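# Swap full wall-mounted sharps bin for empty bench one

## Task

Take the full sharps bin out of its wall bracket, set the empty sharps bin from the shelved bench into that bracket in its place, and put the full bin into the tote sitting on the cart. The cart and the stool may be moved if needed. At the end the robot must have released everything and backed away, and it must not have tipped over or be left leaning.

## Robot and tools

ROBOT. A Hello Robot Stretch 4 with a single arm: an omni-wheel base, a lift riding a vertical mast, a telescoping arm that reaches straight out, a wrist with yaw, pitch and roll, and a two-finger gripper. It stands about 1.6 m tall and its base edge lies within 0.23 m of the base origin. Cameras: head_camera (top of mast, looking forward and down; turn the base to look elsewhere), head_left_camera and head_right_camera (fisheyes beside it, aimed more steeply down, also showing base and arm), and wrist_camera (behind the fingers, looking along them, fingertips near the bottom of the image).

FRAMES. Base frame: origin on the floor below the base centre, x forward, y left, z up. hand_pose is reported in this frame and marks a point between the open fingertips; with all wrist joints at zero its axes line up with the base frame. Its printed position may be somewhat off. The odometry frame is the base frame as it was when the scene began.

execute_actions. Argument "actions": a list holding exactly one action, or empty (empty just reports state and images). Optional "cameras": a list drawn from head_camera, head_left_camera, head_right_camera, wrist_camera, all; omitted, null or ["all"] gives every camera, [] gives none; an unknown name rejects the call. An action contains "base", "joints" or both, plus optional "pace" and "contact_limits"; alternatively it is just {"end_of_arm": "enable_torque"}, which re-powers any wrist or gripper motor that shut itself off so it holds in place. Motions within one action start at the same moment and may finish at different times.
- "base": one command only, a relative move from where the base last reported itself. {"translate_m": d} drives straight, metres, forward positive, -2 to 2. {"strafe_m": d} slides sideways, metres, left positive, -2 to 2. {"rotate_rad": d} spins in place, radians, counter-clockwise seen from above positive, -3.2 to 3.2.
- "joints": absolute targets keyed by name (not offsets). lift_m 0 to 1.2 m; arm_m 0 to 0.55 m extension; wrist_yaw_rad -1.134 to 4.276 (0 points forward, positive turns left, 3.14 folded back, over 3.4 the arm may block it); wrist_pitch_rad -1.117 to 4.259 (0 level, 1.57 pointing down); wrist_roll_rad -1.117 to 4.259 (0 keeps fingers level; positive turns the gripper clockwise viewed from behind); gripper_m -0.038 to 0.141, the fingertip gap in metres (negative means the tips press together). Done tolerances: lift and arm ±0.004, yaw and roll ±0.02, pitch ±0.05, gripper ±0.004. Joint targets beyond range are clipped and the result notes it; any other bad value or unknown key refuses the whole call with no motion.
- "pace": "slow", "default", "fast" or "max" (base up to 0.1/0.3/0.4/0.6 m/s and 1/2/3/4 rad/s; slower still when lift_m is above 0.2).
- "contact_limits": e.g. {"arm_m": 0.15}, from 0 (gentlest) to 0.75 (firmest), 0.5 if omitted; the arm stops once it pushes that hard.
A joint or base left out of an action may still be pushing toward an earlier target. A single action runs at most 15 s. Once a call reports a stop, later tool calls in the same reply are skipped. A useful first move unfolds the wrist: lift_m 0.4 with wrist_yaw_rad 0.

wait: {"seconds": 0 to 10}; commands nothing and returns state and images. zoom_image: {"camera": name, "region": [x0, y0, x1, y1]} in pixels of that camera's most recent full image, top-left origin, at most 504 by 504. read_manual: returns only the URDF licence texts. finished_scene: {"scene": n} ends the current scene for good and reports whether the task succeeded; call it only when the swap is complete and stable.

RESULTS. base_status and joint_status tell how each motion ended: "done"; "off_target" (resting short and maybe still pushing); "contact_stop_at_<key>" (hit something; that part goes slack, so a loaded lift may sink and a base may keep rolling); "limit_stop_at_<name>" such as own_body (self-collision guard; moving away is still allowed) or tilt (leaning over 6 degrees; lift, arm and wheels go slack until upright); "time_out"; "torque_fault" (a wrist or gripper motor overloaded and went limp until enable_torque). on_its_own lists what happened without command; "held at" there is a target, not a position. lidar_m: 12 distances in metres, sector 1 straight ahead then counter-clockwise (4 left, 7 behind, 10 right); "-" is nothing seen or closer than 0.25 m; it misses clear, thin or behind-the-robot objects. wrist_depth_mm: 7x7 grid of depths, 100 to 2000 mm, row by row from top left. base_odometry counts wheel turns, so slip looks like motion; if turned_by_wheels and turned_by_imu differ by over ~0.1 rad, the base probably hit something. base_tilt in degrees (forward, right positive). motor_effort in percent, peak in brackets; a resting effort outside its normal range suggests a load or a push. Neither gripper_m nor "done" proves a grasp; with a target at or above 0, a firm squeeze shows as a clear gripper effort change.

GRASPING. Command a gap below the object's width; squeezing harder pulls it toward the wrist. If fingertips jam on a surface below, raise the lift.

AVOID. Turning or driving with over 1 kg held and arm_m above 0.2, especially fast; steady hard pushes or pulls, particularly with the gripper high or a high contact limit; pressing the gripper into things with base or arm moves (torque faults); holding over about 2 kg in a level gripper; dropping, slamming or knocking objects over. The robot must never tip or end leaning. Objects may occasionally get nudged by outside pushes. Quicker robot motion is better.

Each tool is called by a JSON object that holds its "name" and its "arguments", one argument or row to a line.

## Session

{"name": "execute_actions", "arguments": {
  "actions": []
}}

Scene clock: 0.00 s.
base_odometry: x=+0.000 y=+0.000 heading=+0.000 (m, m, rad; odometry frame)
turned_by_wheels: +0.000 (rad since the last result)
turned_by_imu: +0.000 (rad since the last result)
base_tilt: forward=-0.1 right=-0.7 (deg)
lidar_m: 2.35 2.34 2.44 1.21 1.15 1.20 1.62 1.55 1.63 2.03 1.95 1.66
base_status: not commanded
joint_positions: lift_m=+0.194 arm_m=+0.001 wrist_yaw_rad=+3.193 wrist_pitch_rad=+0.015 wrist_roll_rad=+0.017 gripper_m=+0.057
joint_status: not commanded
motor_effort: lift_m=+20 arm_m=+0 wrist_yaw_rad=+1 wrist_pitch_rad=-7 wrist_roll_rad=+2 gripper_m=-3 wheel_0=-1 wheel_1=+0 wheel_2=+0 (%)
hand_pose: x=-0.1211 y=+0.0725 z=+0.3677 quat_wxyz=(-0.026, -0.008, +0.008, +1.000) (m; base frame)
wrist_depth_mm: - - 140 - - 1921 1708 / - - 138 - - 1366 1098 / - 109 138 - 1756 1308 1098 / 142 139 153 - 1756 1308 1078 / 215 - - - 1661 1281 1078 / 220 1464 196 1576 206 1366 1098 / 220 917 991 145 976 1060 1060
pictures: head_camera, head_left_camera, head_right_camera, wrist_camera
Images, in order (width x height): head_camera 420x560, head_left_camera 420x672, head_right_camera 420x672, wrist_camera 616x392.

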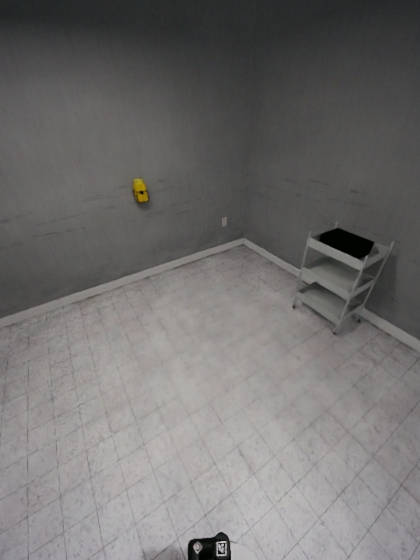

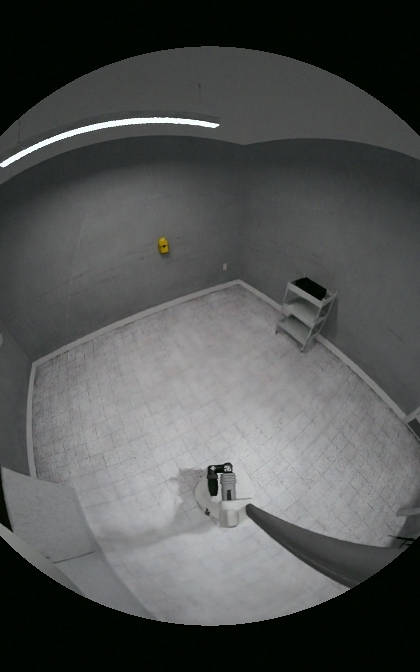

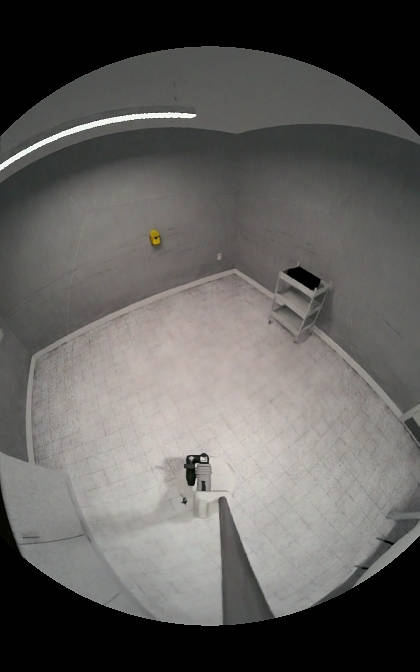

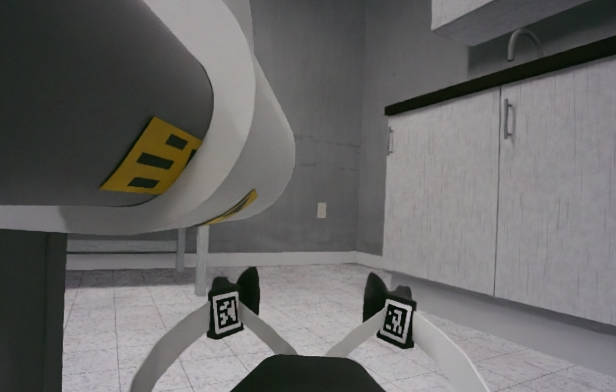

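{"name": "zoom_image", "arguments": {
  "camera": "head_camera",
  "region": [110, 160, 180, 220]
}}

{"name": "zoom_image", "arguments": {
  "camera": "head_camera",
  "region": [280, 210, 420, 350]
}}

{"name": "zoom_image", "arguments": {
  "camera": "head_right_camera",
  "region": [270, 380, 420, 630]
}}

Region (110, 160, 180, 220) of head_camera's 420x560 image, scaled by 7.200, with more detail than that image has; it fills the top 432 rows of this view, and the rest is white.

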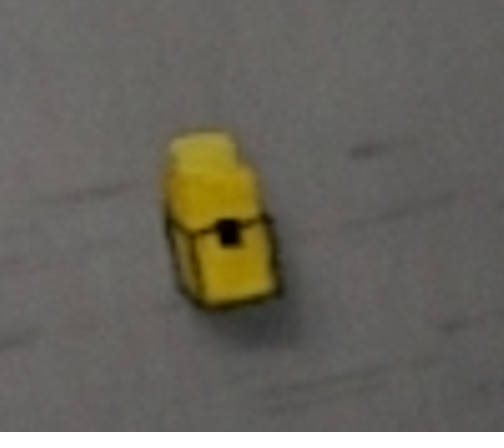

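Region (280, 210, 420, 350) of head_camera's 420x560 image, scaled by 3.600, with more detail than that image has.

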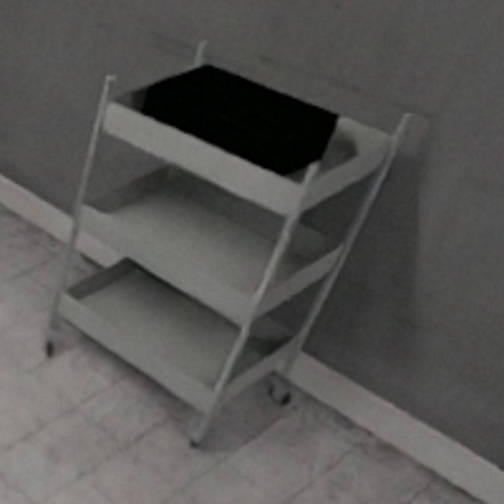

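Region (270, 380, 420, 630) of head_right_camera's 420x672 image, scaled by 2.016, with more detail than that image has; it fills the left 302 columns of this view, and the rest is white.

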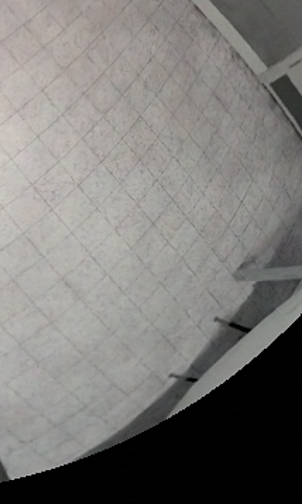

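{"name": "zoom_image", "arguments": {
  "camera": "head_camera",
  "region": [200, 210, 300, 290]
}}

{"name": "zoom_image", "arguments": {
  "camera": "head_camera",
  "region": [0, 260, 140, 340]
}}

Region (200, 210, 300, 290) of head_camera's 420x560 image, scaled by 5.040, with more detail than that image has; it fills the top 403 rows of this view, and the rest is white.

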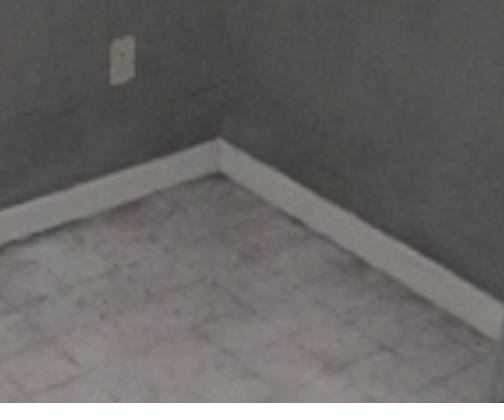

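Region (0, 260, 140, 340) of head_camera's 420x560 image, scaled by 3.600, with more detail than that image has; it fills the top 288 rows of this view, and the rest is white.

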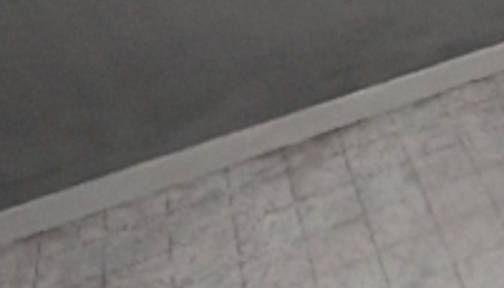

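{"name": "execute_actions", "arguments": {
  "actions": [
    {"base": {"rotate_rad": 0.212}, "pace": "max"}
  ],
  "cameras": []
}}

{"name": "execute_actions", "arguments": {
  "actions": [
    {"base": {"translate_m": 1.68}, "joints": {"lift_m": 0.82, "wrist_yaw_rad": 0, "gripper_m": 0.141, "wrist_pitch_rad": 0, "wrist_roll_rad": 0}, "pace": "max"}
  ],
  "cameras": ["head_camera"]
}}

{"name": "execute_actions", "arguments": {
  "actions": [
    {"base": {"rotate_rad": 0.307}, "pace": "max"}
  ],
  "cameras": ["head_camera", "wrist_camera"]
}}

Scene clock: 50.93 s.
base_odometry: x=+0.000 y=+0.000 heading=+0.212 (m, m, rad; odometry frame)
turned_by_wheels: +0.212 (rad since the last result)
turned_by_imu: +0.216 (rad since the last result)
base_tilt: forward=-0.2 right=-0.7 (deg)
lidar_m: 2.33 2.35 2.14 1.15 1.14 1.28 1.57 1.55 1.78 1.95 1.65 1.71
base_status: done
joint_positions: lift_m=+0.194 arm_m=+0.001 wrist_yaw_rad=+3.193 wrist_pitch_rad=+0.015 wrist_roll_rad=+0.017 gripper_m=+0.057
joint_status: not commanded
motor_effort: lift_m=+20(20) arm_m=+0(0) wrist_yaw_rad=+2(1) wrist_pitch_rad=-7(6) wrist_roll_rad=+2(3) gripper_m=-3(5) wheel_0=+1(7) wheel_1=+2(9) wheel_2=+3(10) (%)
hand_pose: x=-0.1211 y=+0.0725 z=+0.3677 quat_wxyz=(-0.026, -0.008, +0.008, +1.000) (m; base frame)
wrist_depth_mm: - - 140 - - - 1863 / - - 138 - - - 1281 / - 109 138 - - 1576 1229 / 142 138 153 - - 1576 1229 / 215 - - - - 1576 1205 / 220 1464 196 1618 206 1537 1229 / 220 904 976 145 976 1060 1118
pictures: none
No camera images: the call's "cameras" was empty. Leave "cameras" out to get every camera's image.

Scene clock: 55.30 s.
base_odometry: x=+1.642 y=+0.354 heading=+0.212 (m, m, rad; odometry frame)
turned_by_wheels: +0.000 (rad since the last result)
turned_by_imu: +0.003 (rad since the last result)
base_tilt: forward=-0.2 right=-0.8 (deg)
lidar_m: 0.67 0.76 0.87 1.43 2.29 2.03 3.17 3.21 1.22 1.08 1.40 0.94
base_status: done
joint_positions: lift_m=+0.820 arm_m=+0.001 wrist_yaw_rad=+0.000 wrist_pitch_rad=+0.002 wrist_roll_rad=+0.000 gripper_m=+0.141
joint_status: all done
motor_effort: lift_m=+22(24) arm_m=+0(0) wrist_yaw_rad=+0(7) wrist_pitch_rad=-7(13) wrist_roll_rad=+2(2) gripper_m=+0(2) wheel_0=-2(6) wheel_1=-2(8) wheel_2=+1(15) (%)
hand_pose: x=+0.4599 y=-0.0873 z=+0.9973 quat_wxyz=(+1.000, +0.000, +0.001, +0.000) (m; base frame)
wrist_depth_mm: 517 554 591 627 691 759 809 / 517 549 591 634 683 750 820 / 517 549 585 634 683 741 809 / 517 535 585 634 683 750 798 / 517 452 585 634 683 741 809 / 512 433 574 627 668 213 809 / 517 535 585 146 683 723 798
pictures: head_camera
Images, in order (width x height): head_camera 420x560.

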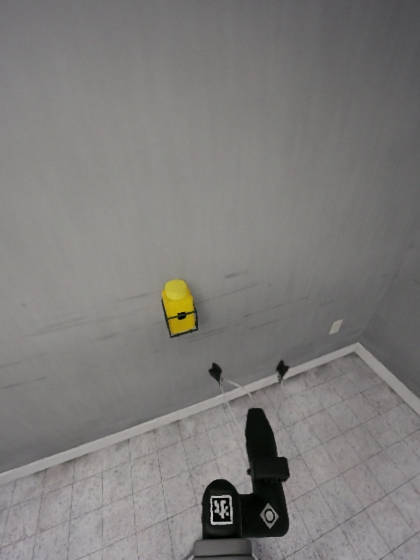

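Scene clock: 56.33 s.
base_odometry: x=+1.642 y=+0.354 heading=+0.519 (m, m, rad; odometry frame)
turned_by_wheels: +0.307 (rad since the last result)
turned_by_imu: +0.311 (rad since the last result)
base_tilt: forward=-0.1 right=-0.8 (deg)
lidar_m: 0.67 0.78 1.09 2.29 2.01 2.34 4.10 2.05 1.11 1.41 1.13 0.79
base_status: done
joint_positions: lift_m=+0.820 arm_m=+0.001 wrist_yaw_rad=+0.000 wrist_pitch_rad=+0.002 wrist_roll_rad=+0.000 gripper_m=+0.141
joint_status: not commanded
motor_effort: lift_m=+22(22) arm_m=+0(0) wrist_yaw_rad=+1(1) wrist_pitch_rad=-8(7) wrist_roll_rad=+1(2) gripper_m=+2(0) wheel_0=-1(7) wheel_1=-1(4) wheel_2=+1(7) (%)
hand_pose: x=+0.4599 y=-0.0874 z=+0.9973 quat_wxyz=(+1.000, +0.000, +0.001, +0.000) (m; base frame)
wrist_depth_mm: 564 564 564 569 580 574 574 / 559 564 564 564 574 574 569 / 559 559 564 569 569 569 569 / 554 559 559 569 564 564 564 / 559 554 554 455 559 569 569 / 549 554 554 459 559 213 564 / 549 554 549 146 559 554 559
pictures: head_camera, wrist_camera
Images, in order (width x height): head_camera 420x560, wrist_camera 616x392.

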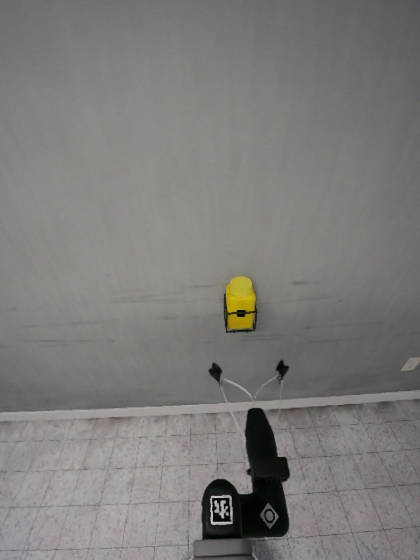

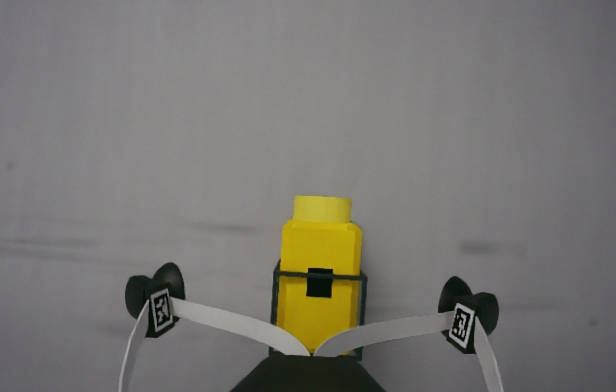

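{"name": "zoom_image", "arguments": {
  "camera": "wrist_camera",
  "region": [250, 180, 390, 370]
}}

Region (250, 180, 390, 370) of wrist_camera's 616x392 image, scaled by 2.653; it fills the left 371 columns of this view, and the rest is white.

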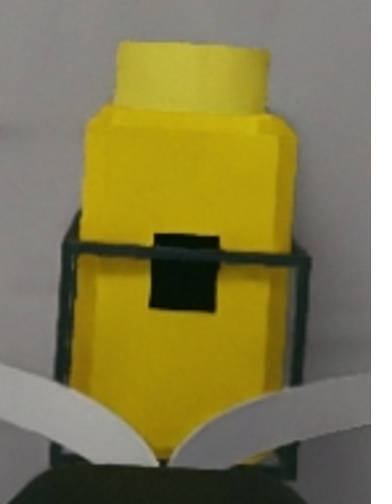

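{"name": "execute_actions", "arguments": {
  "actions": [
    {"base": {"strafe_m": -0.015}, "joints": {"arm_m": 0.272, "lift_m": 0.822}, "pace": "fast", "contact_limits": {"arm_m": 0.3}}
  ],
  "cameras": ["head_camera", "wrist_camera"]
}}

Scene clock: 91.70 s.
base_odometry: x=+1.650 y=+0.341 heading=+0.519 (m, m, rad; odometry frame)
turned_by_wheels: +0.000 (rad since the last result)
turned_by_imu: +0.001 (rad since the last result)
base_tilt: forward=-0.2 right=-0.7 (deg)
lidar_m: 0.68 0.79 1.09 2.29 2.03 2.37 4.07 2.03 1.10 1.38 1.12 0.80
base_status: done
joint_positions: lift_m=+0.822 arm_m=+0.270 wrist_yaw_rad=+0.000 wrist_pitch_rad=+0.002 wrist_roll_rad=+0.000 gripper_m=+0.141
joint_status: all done
motor_effort: lift_m=+23(23) arm_m=+9(8) wrist_yaw_rad=+1(1) wrist_pitch_rad=-7(7) wrist_roll_rad=+1(2) gripper_m=+0(0) wheel_0=-1(8) wheel_1=+0(7) wheel_2=+0(0) (%)
contact_limits: arm_m 0.3
hand_pose: x=+0.7298 y=-0.0874 z=+0.9993 quat_wxyz=(+1.000, +0.000, +0.001, +0.000) (m; base frame)
wrist_depth_mm: 296 297 297 298 300 300 300 / 294 296 296 298 297 300 300 / 293 294 296 297 297 298 298 / 293 293 293 204 296 296 298 / 290 291 293 193 294 296 297 / 289 290 191 191 191 213 296 / 287 289 190 146 197 291 294
pictures: head_camera, wrist_camera
Images, in order (width x height): head_camera 420x560, wrist_camera 616x392.

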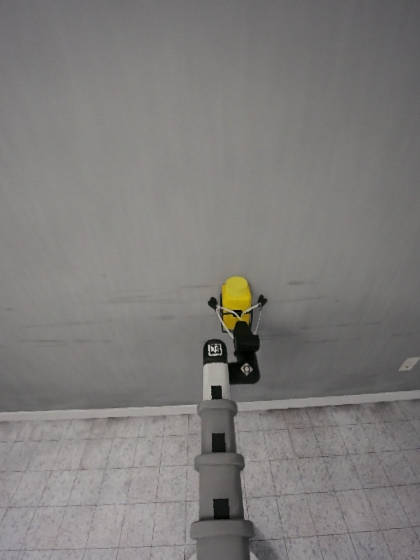

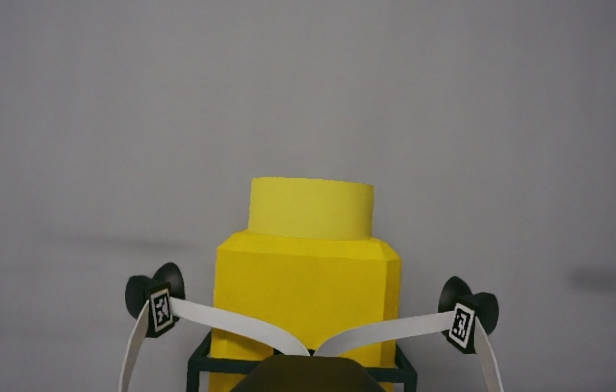

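{"name": "zoom_image", "arguments": {
  "camera": "wrist_camera",
  "region": [110, 220, 510, 392]
}}

Region (110, 220, 510, 392) of wrist_camera's 616x392 image, scaled by 1.260; it fills the top 217 rows of this view, and the rest is white.

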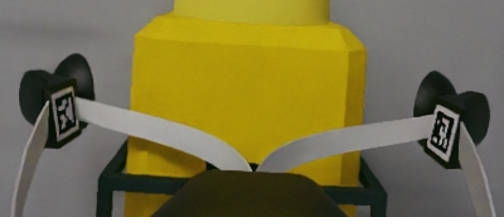

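{"name": "execute_actions", "arguments": {
  "actions": [
    {"joints": {"arm_m": 0.279, "lift_m": 0.828, "gripper_m": 0.105}, "pace": "fast"}
  ],
  "cameras": []
}}

{"name": "execute_actions", "arguments": {
  "actions": [
    {"joints": {"arm_m": 0.289, "gripper_m": 0.042}}
  ],
  "cameras": ["wrist_camera"]
}}

Scene clock: 112.20 s.
base_odometry: x=+1.650 y=+0.341 heading=+0.519 (m, m, rad; odometry frame)
turned_by_wheels: +0.000 (rad since the last result)
turned_by_imu: +0.001 (rad since the last result)
base_tilt: forward=-0.2 right=-0.7 (deg)
lidar_m: 0.67 0.80 1.08 2.31 2.03 2.39 4.07 2.04 1.08 1.38 1.13 0.81
base_status: not commanded
joint_positions: lift_m=+0.828 arm_m=+0.277 wrist_yaw_rad=+0.000 wrist_pitch_rad=+0.002 wrist_roll_rad=+0.000 gripper_m=+0.105
joint_status: all done
motor_effort: lift_m=+23(22) arm_m=+9(8) wrist_yaw_rad=-1(1) wrist_pitch_rad=-6(7) wrist_roll_rad=+1(2) gripper_m=+1(1) wheel_0=-1(1) wheel_1=+0(0) wheel_2=+0(0) (%)
hand_pose: x=+0.7368 y=-0.0874 z=+1.0053 quat_wxyz=(+1.000, +0.000, +0.001, +0.000) (m; base frame)
wrist_depth_mm: 289 289 290 291 294 293 294 / 287 289 290 291 290 293 293 / 285 287 289 290 289 290 291 / 285 286 287 198 289 290 291 / 283 285 285 193 287 289 290 / 283 283 185 184 187 286 289 / 282 282 183 147 192 285 286
pictures: none
No camera images: the call's "cameras" was empty. Leave "cameras" out to get every camera's image.

Scene clock: 113.67 s.
base_odometry: x=+1.650 y=+0.342 heading=+0.519 (m, m, rad; odometry frame)
turned_by_wheels: +0.000 (rad since the last result)
turned_by_imu: +0.001 (rad since the last result)
base_tilt: forward=-0.1 right=-0.7 (deg)
lidar_m: 0.70 0.80 1.09 2.30 2.02 2.40 4.07 2.04 1.09 1.39 1.13 0.79
base_status: not commanded
joint_positions: lift_m=+0.828 arm_m=+0.289 wrist_yaw_rad=+0.007 wrist_pitch_rad=-0.001 wrist_roll_rad=+0.000 gripper_m=+0.043
joint_status: all done
on_its_own: wrist_yaw_rad is at rest, and its effort (-20) is outside its rest range (-13 to +13)
motor_effort: lift_m=+23(23) arm_m=+2(10) wrist_yaw_rad=-20(18) wrist_pitch_rad=+4(7) wrist_roll_rad=+1(2) gripper_m=-29(26) wheel_0=-2(3) wheel_1=-1(1) wheel_2=+5(5) (%)
hand_pose: x=+0.7486 y=-0.0854 z=+1.0063 quat_wxyz=(+1.000, +0.000, -0.001, +0.003) (m; base frame)
wrist_depth_mm: 278 278 279 279 279 281 281 / 277 278 278 277 278 279 279 / 274 276 277 277 277 277 278 / 274 273 276 172 274 274 276 / 272 272 272 169 190 274 274 / 271 271 164 163 163 272 273 / 270 270 164 163 164 177 272
pictures: wrist_camera
Images, in order (width x height): wrist_camera 616x392.

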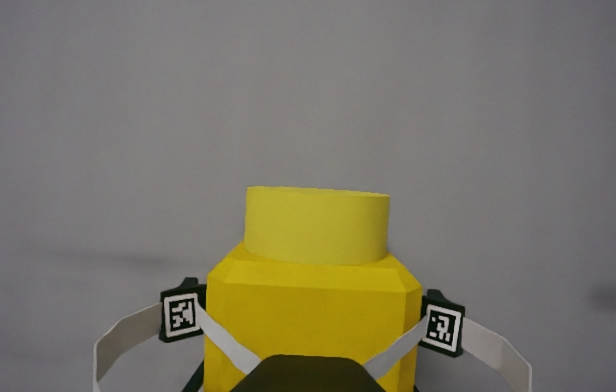

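{"name": "execute_actions", "arguments": {
  "actions": [
    {"joints": {"arm_m": 0.297, "lift_m": 0.96}}
  ],
  "cameras": ["head_camera", "wrist_camera"]
}}

Scene clock: 121.00 s.
base_odometry: x=+1.650 y=+0.341 heading=+0.519 (m, m, rad; odometry frame)
turned_by_wheels: +0.000 (rad since the last result)
turned_by_imu: +0.001 (rad since the last result)
base_tilt: forward=-0.2 right=-0.7 (deg)
lidar_m: 0.66 0.80 1.08 2.30 2.04 2.39 4.06 2.04 1.08 1.40 1.14 0.80
base_status: not commanded
joint_positions: lift_m=+0.960 arm_m=+0.295 wrist_yaw_rad=+0.000 wrist_pitch_rad=+0.009 wrist_roll_rad=+0.000 gripper_m=+0.042
joint_status: all done
on_its_own: wrist_pitch_rad is at rest, and its effort (-26) is outside its rest range (-23 to +23)
motor_effort: lift_m=+26(27) arm_m=+9(9) wrist_yaw_rad=+1(18) wrist_pitch_rad=-26(29) wrist_roll_rad=+2(2) gripper_m=-19(25) wheel_0=-1(2) wheel_1=-1(1) wheel_2=+2(5) (%)
hand_pose: x=+0.7549 y=-0.0874 z=+1.1351 quat_wxyz=(+1.000, +0.000, +0.005, +0.000) (m; base frame)
wrist_depth_mm: 270 270 270 271 273 273 274 / 267 270 271 271 272 272 273 / 267 268 268 271 271 272 272 / 266 267 268 175 270 272 272 / 267 267 267 170 191 270 270 / 266 266 164 163 163 268 270 / 264 265 163 163 163 177 268
pictures: head_camera, wrist_camera
Images, in order (width x height): head_camera 420x560, wrist_camera 616x392.

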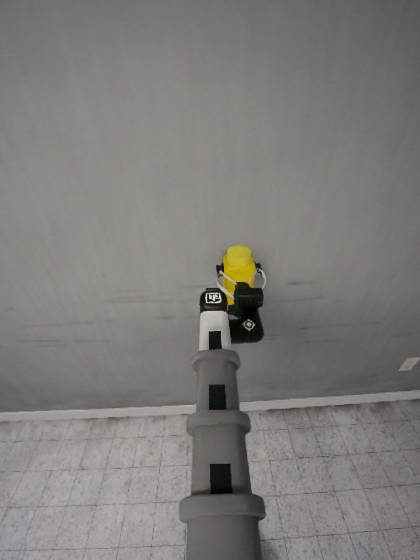

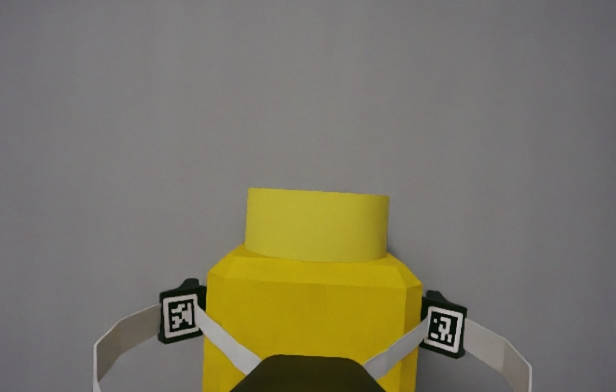

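{"name": "execute_actions", "arguments": {
  "actions": [
    {"base": {"translate_m": -0.61}, "joints": {"arm_m": 0.0}, "pace": "fast"}
  ],
  "cameras": []
}}

{"name": "execute_actions", "arguments": {
  "actions": [
    {"base": {"rotate_rad": -1.54}, "joints": {"lift_m": 0.77}, "pace": "fast"}
  ],
  "cameras": ["head_camera", "wrist_camera", "head_right_camera"]
}}

Scene clock: 157.97 s.
base_odometry: x=+1.120 y=+0.039 heading=+0.519 (m, m, rad; odometry frame)
turned_by_wheels: +0.000 (rad since the last result)
turned_by_imu: +0.001 (rad since the last result)
base_tilt: forward=-0.2 right=-0.8 (deg)
lidar_m: 0.37 1.42 1.92 2.06 1.77 2.35 3.26 2.06 1.04 0.97 1.45 0.41
base_status: done
joint_positions: lift_m=+0.960 arm_m=+0.002 wrist_yaw_rad=+0.000 wrist_pitch_rad=+0.009 wrist_roll_rad=+0.000 gripper_m=+0.042
joint_status: all done
on_its_own: wrist_pitch_rad is at rest, and its effort (-27) is outside its rest range (-23 to +23)
motor_effort: lift_m=+25(26) arm_m=-8(9) wrist_yaw_rad=+1(2) wrist_pitch_rad=-27(27) wrist_roll_rad=+2(2) gripper_m=-21(20) wheel_0=+0(5) wheel_1=+0(10) wheel_2=-2(10) (%)
hand_pose: x=+0.4614 y=-0.0875 z=+1.1351 quat_wxyz=(+1.000, +0.000, +0.005, +0.000) (m; base frame)
wrist_depth_mm: 1160 1160 1160 1182 1182 1182 1160 / 1160 1160 1160 1160 1160 1160 1182 / 1138 1160 1160 1160 1182 1160 1182 / 1118 1138 1138 175 1160 1160 1160 / 1138 1138 1138 171 191 1182 1160 / 1138 1138 164 162 163 1182 1160 / 1138 1138 163 163 163 177 1138
pictures: none
No camera images: the call's "cameras" was empty. Leave "cameras" out to get every camera's image.

Scene clock: 160.13 s.
base_odometry: x=+1.120 y=+0.039 heading=-1.021 (m, m, rad; odometry frame)
turned_by_wheels: -1.540 (rad since the last result)
turned_by_imu: -1.560 (rad since the last result)
base_tilt: forward=-0.3 right=-0.7 (deg)
lidar_m: 0.39 1.48 1.40 1.28 1.44 1.99 1.79 1.73 2.45 2.55 1.97 0.40
base_status: done
joint_positions: lift_m=+0.770 arm_m=+0.002 wrist_yaw_rad=+0.000 wrist_pitch_rad=+0.009 wrist_roll_rad=+0.000 gripper_m=+0.042
joint_status: all done
on_its_own: wrist_pitch_rad is at rest, and its effort (-27) is outside its rest range (-23 to +23)
motor_effort: lift_m=+19(24) arm_m=-9(8) wrist_yaw_rad=+1(3) wrist_pitch_rad=-27(28) wrist_roll_rad=+2(3) gripper_m=-24(20) wheel_0=+0(4) wheel_1=+0(5) wheel_2=+1(8) (%)
hand_pose: x=+0.4614 y=-0.0875 z=+0.9456 quat_wxyz=(+1.000, +0.000, +0.005, +0.000) (m; base frame)
wrist_depth_mm: 1229 1205 1205 1205 1205 1205 1182 / 1229 1229 1205 1205 1205 1182 1182 / 1205 1229 1182 1182 1205 1205 1182 / 1229 1205 1205 175 1182 1182 1160 / 1205 1229 1205 171 191 1182 1182 / 1205 1182 164 163 163 1160 1182 / 1182 1182 163 163 163 177 1160
pictures: head_camera, head_right_camera, wrist_camera
Images, in order (width x height): head_camera 420x560, head_right_camera 420x672, wrist_camera 616x392.

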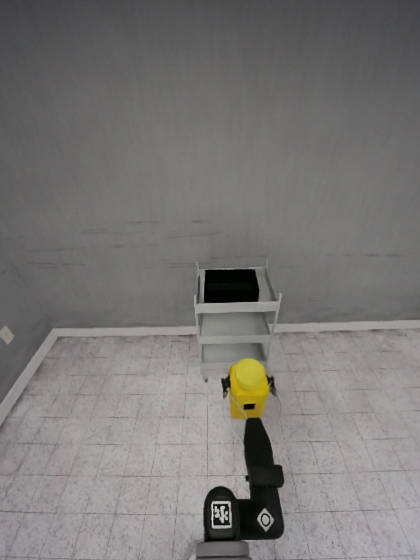

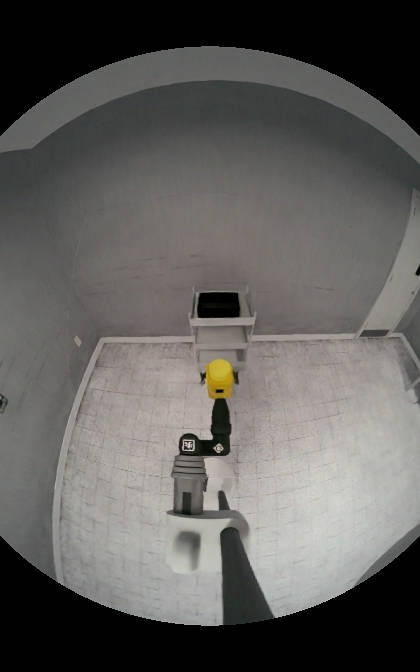

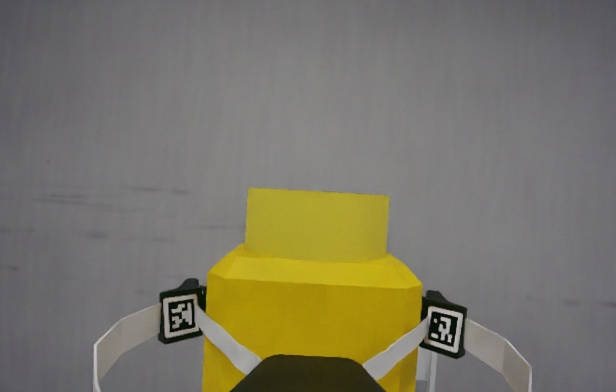

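{"name": "zoom_image", "arguments": {
  "camera": "head_camera",
  "region": [180, 250, 300, 340]
}}

Region (180, 250, 300, 340) of head_camera's 420x560 image, scaled by 4.200, with more detail than that image has; it fills the top 378 rows of this view, and the rest is white.

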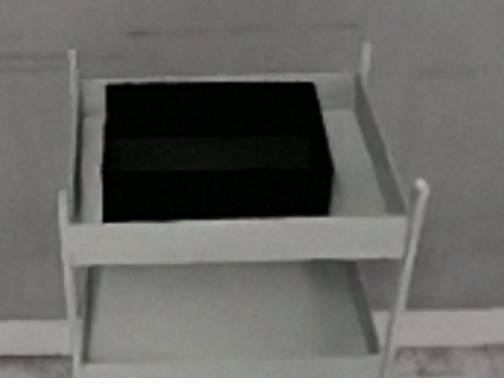

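{"name": "execute_actions", "arguments": {
  "actions": [
    {"base": {"translate_m": 0.45}, "joints": {"arm_m": 0.215, "lift_m": 0.775}, "pace": "fast"}
  ],
  "cameras": ["head_camera", "head_left_camera", "head_right_camera"]
}}

Scene clock: 193.87 s.
base_odometry: x=+1.355 y=-0.345 heading=-1.021 (m, m, rad; odometry frame)
turned_by_wheels: +0.000 (rad since the last result)
turned_by_imu: +0.002 (rad since the last result)
base_tilt: forward=-0.2 right=-0.8 (deg)
lidar_m: 0.54 1.01 1.39 1.33 1.34 2.00 2.20 2.24 2.64 2.55 1.36 0.56
base_status: done
joint_positions: lift_m=+0.775 arm_m=+0.214 wrist_yaw_rad=+0.000 wrist_pitch_rad=+0.009 wrist_roll_rad=+0.000 gripper_m=+0.042
joint_status: all done
on_its_own: wrist_pitch_rad is at rest, and its effort (-26) is outside its rest range (-23 to +23)
motor_effort: lift_m=+25(27) arm_m=+8(9) wrist_yaw_rad=+0(3) wrist_pitch_rad=-26(28) wrist_roll_rad=+2(2) gripper_m=-21(22) wheel_0=+0(5) wheel_1=+1(4) wheel_2=+1(11) (%)
hand_pose: x=+0.6729 y=-0.0874 z=+0.9502 quat_wxyz=(+1.000, +0.000, +0.005, +0.000) (m; base frame)
wrist_depth_mm: 559 554 554 549 544 544 539 / 559 554 549 549 544 544 539 / 554 549 549 549 539 539 535 / 549 549 549 175 539 535 535 / 549 549 539 171 191 535 535 / 549 549 164 163 163 535 530 / 554 544 163 163 162 178 530
pictures: head_camera, head_left_camera, head_right_camera
Images, in order (width x height): head_camera 420x560, head_left_camera 420x672, head_right_camera 420x672.

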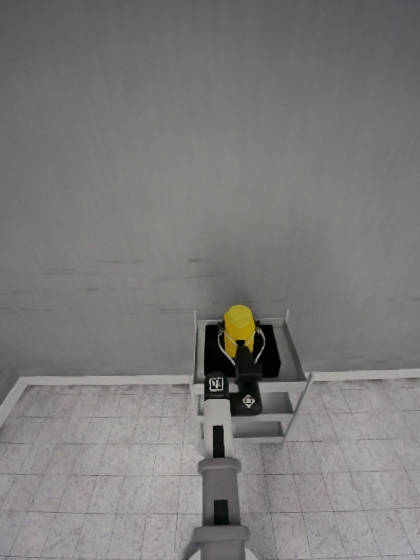

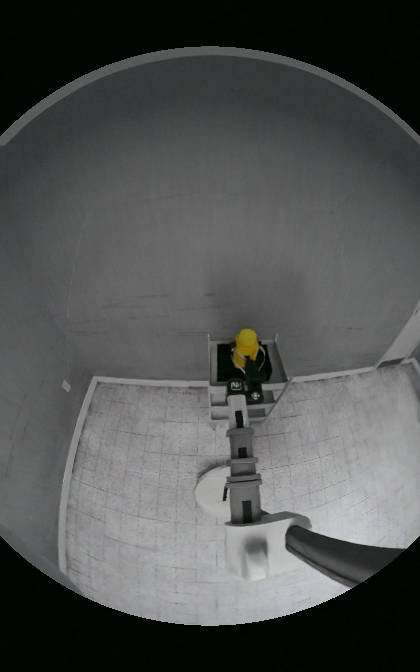

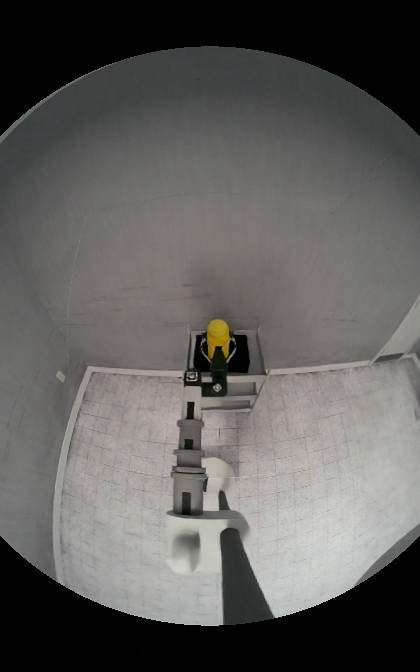

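{"name": "zoom_image", "arguments": {
  "camera": "head_camera",
  "region": [185, 300, 325, 420]
}}

Region (185, 300, 325, 420) of head_camera's 420x560 image, scaled by 3.600, with more detail than that image has; it fills the top 432 rows of this view, and the rest is white.

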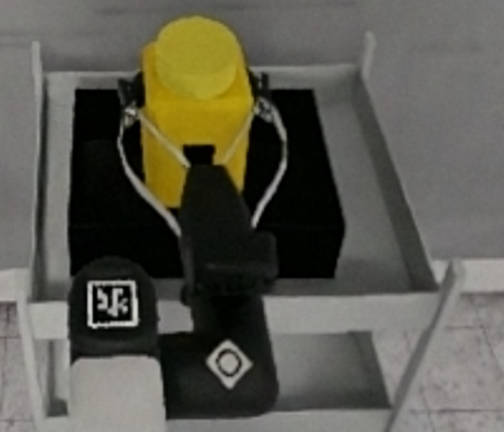

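{"name": "zoom_image", "arguments": {
  "camera": "head_camera",
  "region": [130, 350, 350, 460]
}}

Region (130, 350, 350, 460) of head_camera's 420x560 image, scaled by 2.291, with more detail than that image has.

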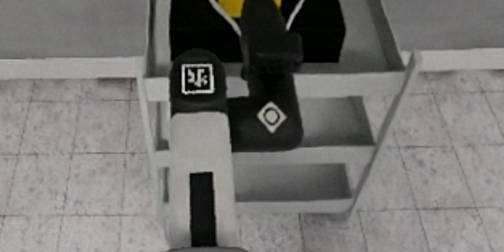

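{"name": "execute_actions", "arguments": {
  "actions": [
    {"joints": {"arm_m": 0.257, "lift_m": 0.75}, "pace": "fast"}
  ],
  "cameras": []
}}

{"name": "execute_actions", "arguments": {
  "actions": [
    {"joints": {"lift_m": 0.64}}
  ],
  "cameras": ["head_camera", "wrist_camera"]
}}

Scene clock: 261.67 s.
base_odometry: x=+1.355 y=-0.345 heading=-1.021 (m, m, rad; odometry frame)
turned_by_wheels: +0.000 (rad since the last result)
turned_by_imu: +0.001 (rad since the last result)
base_tilt: forward=-0.2 right=-0.7 (deg)
lidar_m: 0.54 1.01 1.41 1.33 1.34 2.02 2.20 2.24 2.62 2.54 1.36 0.55
base_status: not commanded
joint_positions: lift_m=+0.750 arm_m=+0.255 wrist_yaw_rad=+0.000 wrist_pitch_rad=+0.009 wrist_roll_rad=+0.000 gripper_m=+0.042
joint_status: all done
on_its_own: wrist_pitch_rad is at rest, and its effort (-27) is outside its rest range (-23 to +23)
motor_effort: lift_m=+19(21) arm_m=+9(9) wrist_yaw_rad=-1(0) wrist_pitch_rad=-27(28) wrist_roll_rad=+2(2) gripper_m=-22(19) wheel_0=+0(0) wheel_1=+1(0) wheel_2=+1(1) (%)
hand_pose: x=+0.7149 y=-0.0873 z=+0.9256 quat_wxyz=(+1.000, +0.000, +0.005, +0.000) (m; base frame)
wrist_depth_mm: 517 512 508 504 504 500 500 / 512 512 508 508 500 496 496 / 512 508 504 504 500 496 496 / 508 508 504 174 500 496 496 / 504 504 504 171 191 496 492 / 508 504 164 163 163 492 492 / 508 504 163 163 162 177 488
pictures: none
No camera images: the call's "cameras" was empty. Leave "cameras" out to get every camera's image.

Scene clock: 263.17 s.
base_odometry: x=+1.355 y=-0.345 heading=-1.021 (m, m, rad; odometry frame)
turned_by_wheels: +0.000 (rad since the last result)
turned_by_imu: +0.000 (rad since the last result)
base_tilt: forward=-0.2 right=-0.8 (deg)
lidar_m: 0.54 1.00 1.41 1.34 1.35 2.02 2.21 2.25 2.65 2.55 1.36 0.58
base_status: not commanded
joint_positions: lift_m=+0.640 arm_m=+0.255 wrist_yaw_rad=+0.000 wrist_pitch_rad=+0.009 wrist_roll_rad=+0.000 gripper_m=+0.042
joint_status: all done
on_its_own: wrist_pitch_rad is at rest, and its effort (-26) is outside its rest range (-23 to +23)
motor_effort: lift_m=+18(17) arm_m=+9(9) wrist_yaw_rad=+0(1) wrist_pitch_rad=-26(28) wrist_roll_rad=+2(2) gripper_m=-21(21) wheel_0=+0(0) wheel_1=+1(1) wheel_2=+1(1) (%)
hand_pose: x=+0.7149 y=-0.0873 z=+0.8156 quat_wxyz=(+1.000, +0.000, +0.005, +0.000) (m; base frame)
wrist_depth_mm: 512 512 508 508 504 500 500 / 517 512 508 504 504 500 496 / 508 508 504 504 500 496 496 / 508 504 504 175 496 496 496 / 504 504 500 171 190 496 492 / 504 500 164 163 163 496 488 / 508 267 163 163 163 177 392
pictures: head_camera, wrist_camera
Images, in order (width x height): head_camera 420x560, wrist_camera 616x392.

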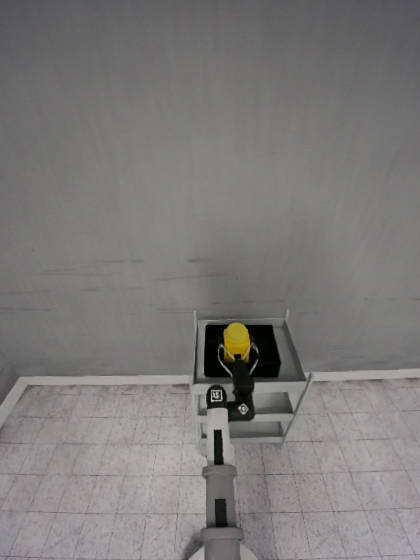

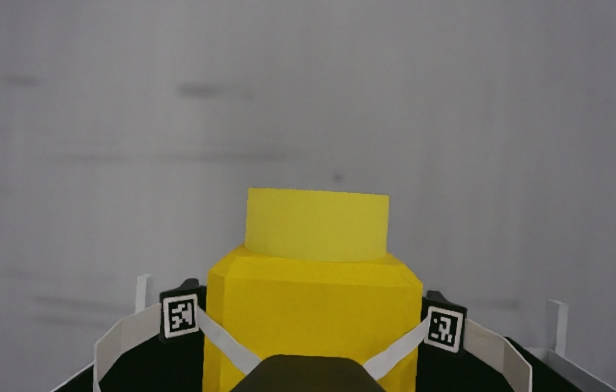

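The bin is inside the tote and still hanging free; lowering it the last bit slowly.

{"name": "execute_actions", "arguments": {
  "actions": [
    {"joints": {"lift_m": 0.624}, "pace": "slow"}
  ],
  "cameras": []
}}

Scene clock: 266.70 s.
base_odometry: x=+1.355 y=-0.345 heading=-1.021 (m, m, rad; odometry frame)
turned_by_wheels: +0.000 (rad since the last result)
turned_by_imu: +0.001 (rad since the last result)
base_tilt: forward=-0.2 right=-0.8 (deg)
lidar_m: 0.54 1.00 1.40 1.34 1.36 2.02 2.21 2.24 2.64 2.55 1.38 0.56
base_status: not commanded
joint_positions: lift_m=+0.624 arm_m=+0.255 wrist_yaw_rad=+0.000 wrist_pitch_rad=+0.009 wrist_roll_rad=+0.000 gripper_m=+0.042
joint_status: all done
on_its_own: wrist_pitch_rad is at rest, and its effort (-28) is outside its rest range (-23 to +23)
motor_effort: lift_m=+18(20) arm_m=+9(9) wrist_yaw_rad=+0(0) wrist_pitch_rad=-28(27) wrist_roll_rad=+2(3) gripper_m=-22(19) wheel_0=+0(0) wheel_1=+1(0) wheel_2=+1(1) (%)
hand_pose: x=+0.7149 y=-0.0873 z=+0.7997 quat_wxyz=(+1.000, +0.000, +0.005, +0.000) (m; base frame)
wrist_depth_mm: 517 512 508 504 504 504 500 / 512 512 508 504 504 500 496 / 512 508 504 504 500 496 496 / 508 508 504 175 500 492 492 / 508 504 504 171 191 492 492 / 508 504 165 163 163 492 488 / 504 267 163 162 163 177 279
pictures: none
No camera images: the call's "cameras" was empty. Leave "cameras" out to get every camera's image.

{"name": "execute_actions", "arguments": {
  "actions": [
    {"joints": {"lift_m": 0.614}, "pace": "slow"}
  ],
  "cameras": ["wrist_camera"]
}}

Scene clock: 270.53 s.
base_odometry: x=+1.355 y=-0.345 heading=-1.021 (m, m, rad; odometry frame)
turned_by_wheels: +0.000 (rad since the last result)
turned_by_imu: +0.001 (rad since the last result)
base_tilt: forward=-0.2 right=-0.8 (deg)
lidar_m: 0.53 1.01 1.42 1.33 1.34 2.02 2.20 2.23 2.63 2.56 1.35 0.56
base_status: not commanded
joint_positions: lift_m=+0.614 arm_m=+0.255 wrist_yaw_rad=+0.000 wrist_pitch_rad=-0.001 wrist_roll_rad=+0.000 gripper_m=+0.042
joint_status: all done
motor_effort: lift_m=+14(18) arm_m=+9(9) wrist_yaw_rad=+1(0) wrist_pitch_rad=+2(27) wrist_roll_rad=+1(2) gripper_m=-21(21) wheel_0=+0(0) wheel_1=+1(0) wheel_2=+1(1) (%)
hand_pose: x=+0.7149 y=-0.0874 z=+0.7929 quat_wxyz=(+1.000, +0.000, +0.000, +0.000) (m; base frame)
wrist_depth_mm: 521 517 512 512 508 504 504 / 521 512 512 508 508 504 504 / 512 512 508 504 504 500 500 / 512 508 508 176 500 496 496 / 508 508 500 172 191 496 488 / 504 504 165 163 163 492 488 / 357 266 163 162 162 174 276
pictures: wrist_camera
Images, in order (width x height): wrist_camera 616x392.

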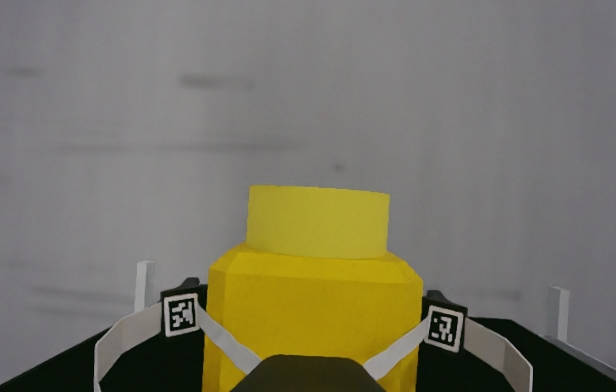

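{"name": "execute_actions", "arguments": {
  "actions": [
    {"joints": {"lift_m": 0.617, "gripper_m": 0.141, "arm_m": 0.243}}
  ],
  "cameras": ["head_camera", "wrist_camera"]
}}

Scene clock: 275.17 s.
base_odometry: x=+1.355 y=-0.345 heading=-1.021 (m, m, rad; odometry frame)
turned_by_wheels: +0.000 (rad since the last result)
turned_by_imu: +0.001 (rad since the last result)
base_tilt: forward=-0.3 right=-0.8 (deg)
lidar_m: 0.54 1.01 1.41 1.34 1.35 1.98 2.21 2.23 2.65 2.56 1.36 0.55
base_status: not commanded
joint_positions: lift_m=+0.617 arm_m=+0.245 wrist_yaw_rad=+0.000 wrist_pitch_rad=+0.002 wrist_roll_rad=+0.000 gripper_m=+0.141
joint_status: all done
motor_effort: lift_m=+24(23) arm_m=-8(10) wrist_yaw_rad=+1(1) wrist_pitch_rad=-5(5) wrist_roll_rad=+2(1) gripper_m=+2(18) wheel_0=+0(0) wheel_1=+0(0) wheel_2=+1(1) (%)
hand_pose: x=+0.7039 y=-0.0875 z=+0.7944 quat_wxyz=(+1.000, +0.000, +0.001, +0.000) (m; base frame)
wrist_depth_mm: 530 525 525 521 521 512 512 / 525 525 521 517 517 512 508 / 525 517 517 517 512 512 508 / 521 517 517 195 512 508 508 / 517 512 512 189 508 504 504 / 517 235 185 180 181 213 500 / 211 251 184 146 183 315 277
pictures: head_camera, wrist_camera
Images, in order (width x height): head_camera 420x560, wrist_camera 616x392.

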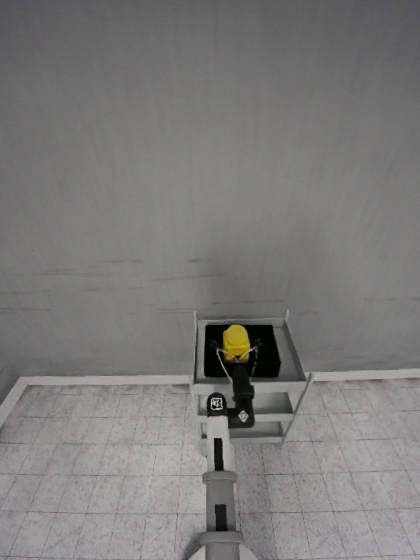

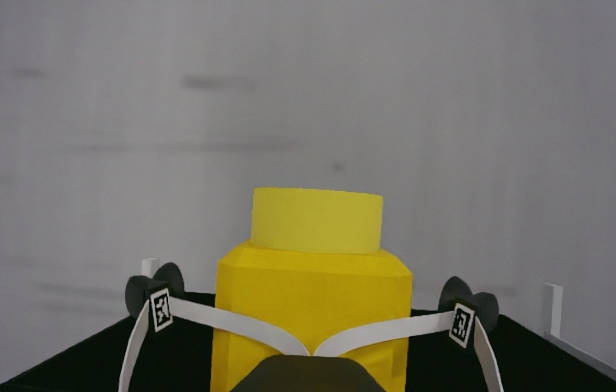

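{"name": "execute_actions", "arguments": {
  "actions": [
    {"joints": {"lift_m": 0.65, "arm_m": 0.0}, "pace": "max"}
  ],
  "cameras": ["head_camera"]
}}

{"name": "execute_actions", "arguments": {
  "actions": [
    {"base": {"rotate_rad": -1.57}, "joints": {"lift_m": 0.25}, "pace": "max"}
  ]
}}

Scene clock: 299.67 s.
base_odometry: x=+1.355 y=-0.345 heading=-1.021 (m, m, rad; odometry frame)
turned_by_wheels: +0.000 (rad since the last result)
turned_by_imu: +0.001 (rad since the last result)
base_tilt: forward=-0.2 right=-0.7 (deg)
lidar_m: 0.54 1.00 1.41 1.35 1.36 1.99 2.19 2.23 2.65 2.56 1.37 0.56
base_status: not commanded
joint_positions: lift_m=+0.650 arm_m=+0.002 wrist_yaw_rad=+0.000 wrist_pitch_rad=+0.003 wrist_roll_rad=+0.000 gripper_m=+0.141
joint_status: all done
motor_effort: lift_m=+22(27) arm_m=-9(9) wrist_yaw_rad=+1(0) wrist_pitch_rad=-7(7) wrist_roll_rad=+2(2) gripper_m=+1(0) wheel_0=+0(0) wheel_1=+1(1) wheel_2=+1(1) (%)
hand_pose: x=+0.4615 y=-0.0875 z=+0.8273 quat_wxyz=(+1.000, +0.000, +0.001, +0.000) (m; base frame)
wrist_depth_mm: 778 768 768 759 759 750 750 / 768 768 759 750 750 750 750 / 768 768 759 759 750 741 741 / 768 759 759 750 750 741 741 / 759 750 750 433 750 741 732 / 759 317 394 421 574 213 732 / 750 325 392 146 382 382 723
pictures: head_camera
Images, in order (width x height): head_camera 420x560.

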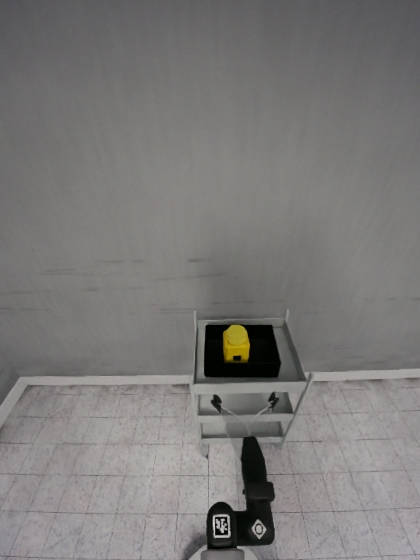

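Scene clock: 301.50 s.
base_odometry: x=+1.355 y=-0.345 heading=-2.591 (m, m, rad; odometry frame)
turned_by_wheels: -1.570 (rad since the last result)
turned_by_imu: -1.590 (rad since the last result)
base_tilt: forward=-0.2 right=-0.7 (deg)
lidar_m: 2.55 1.35 0.57 0.53 1.00 1.43 1.29 1.33 2.02 2.19 2.21 2.62
base_status: done
joint_positions: lift_m=+0.250 arm_m=+0.002 wrist_yaw_rad=+0.000 wrist_pitch_rad=+0.003 wrist_roll_rad=+0.000 gripper_m=+0.141
joint_status: all done
motor_effort: lift_m=+17(18) arm_m=-9(8) wrist_yaw_rad=+1(2) wrist_pitch_rad=-7(8) wrist_roll_rad=+2(2) gripper_m=+0(1) wheel_0=+0(6) wheel_1=+0(9) wheel_2=-1(8) (%)
hand_pose: x=+0.4615 y=-0.0875 z=+0.4277 quat_wxyz=(+1.000, +0.000, +0.001, +0.000) (m; base frame)
wrist_depth_mm: 1397 - - - - - - / 1430 - - - - - - / 1464 - - - - - - / 1464 - - - - - - / 1499 - - - - - - / 1397 1308 1499 1808 1921 213 - / 1042 1098 1138 146 1205 1138 1281
pictures: head_camera, head_left_camera, head_right_camera, wrist_camera
Images, in order (width x height): head_camera 420x560, head_left_camera 420x672, head_right_camera 420x672, wrist_camera 616x392.

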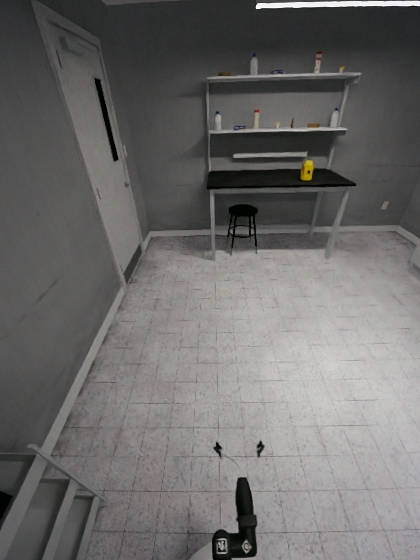

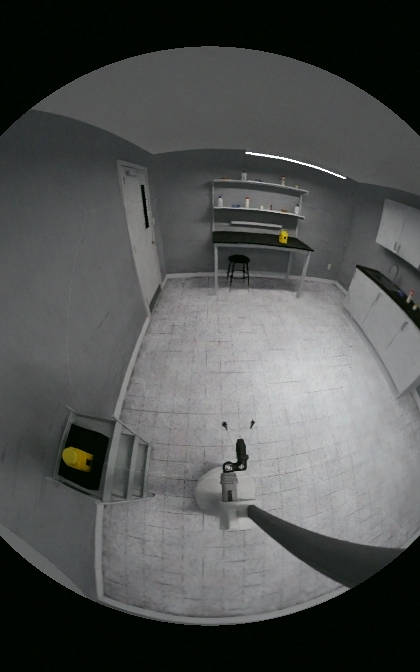

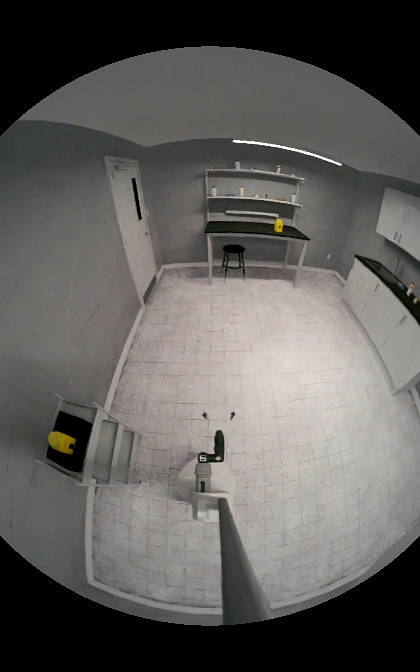

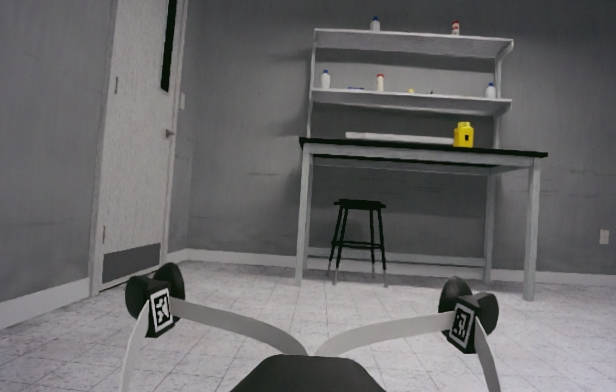

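{"name": "zoom_image", "arguments": {
  "camera": "head_camera",
  "region": [195, 140, 365, 270]
}}

{"name": "zoom_image", "arguments": {
  "camera": "head_camera",
  "region": [285, 150, 335, 195]
}}

{"name": "zoom_image", "arguments": {
  "camera": "wrist_camera",
  "region": [430, 110, 560, 180]
}}

Region (195, 140, 365, 270) of head_camera's 420x560 image, scaled by 2.965, with more detail than that image has; it fills the top 385 rows of this view, and the rest is white.

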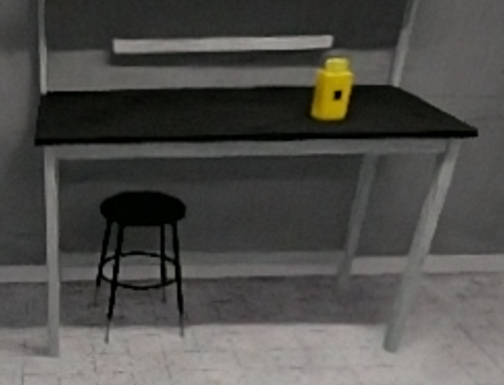

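Region (285, 150, 335, 195) of head_camera's 420x560 image, scaled by 10.080, with more detail than that image has; it fills the top 454 rows of this view, and the rest is white.

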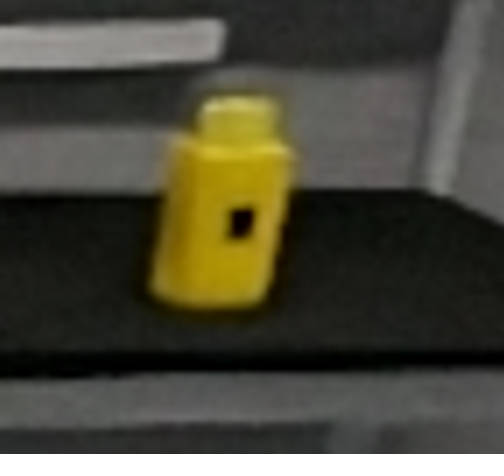

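Region (430, 110, 560, 180) of wrist_camera's 616x392 image, scaled by 3.877; it fills the top 271 rows of this view, and the rest is white.

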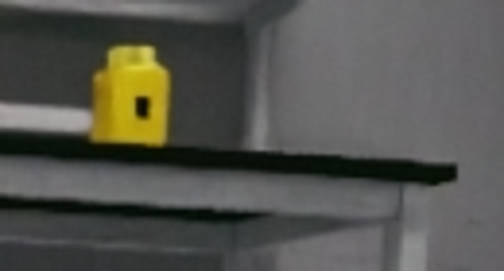

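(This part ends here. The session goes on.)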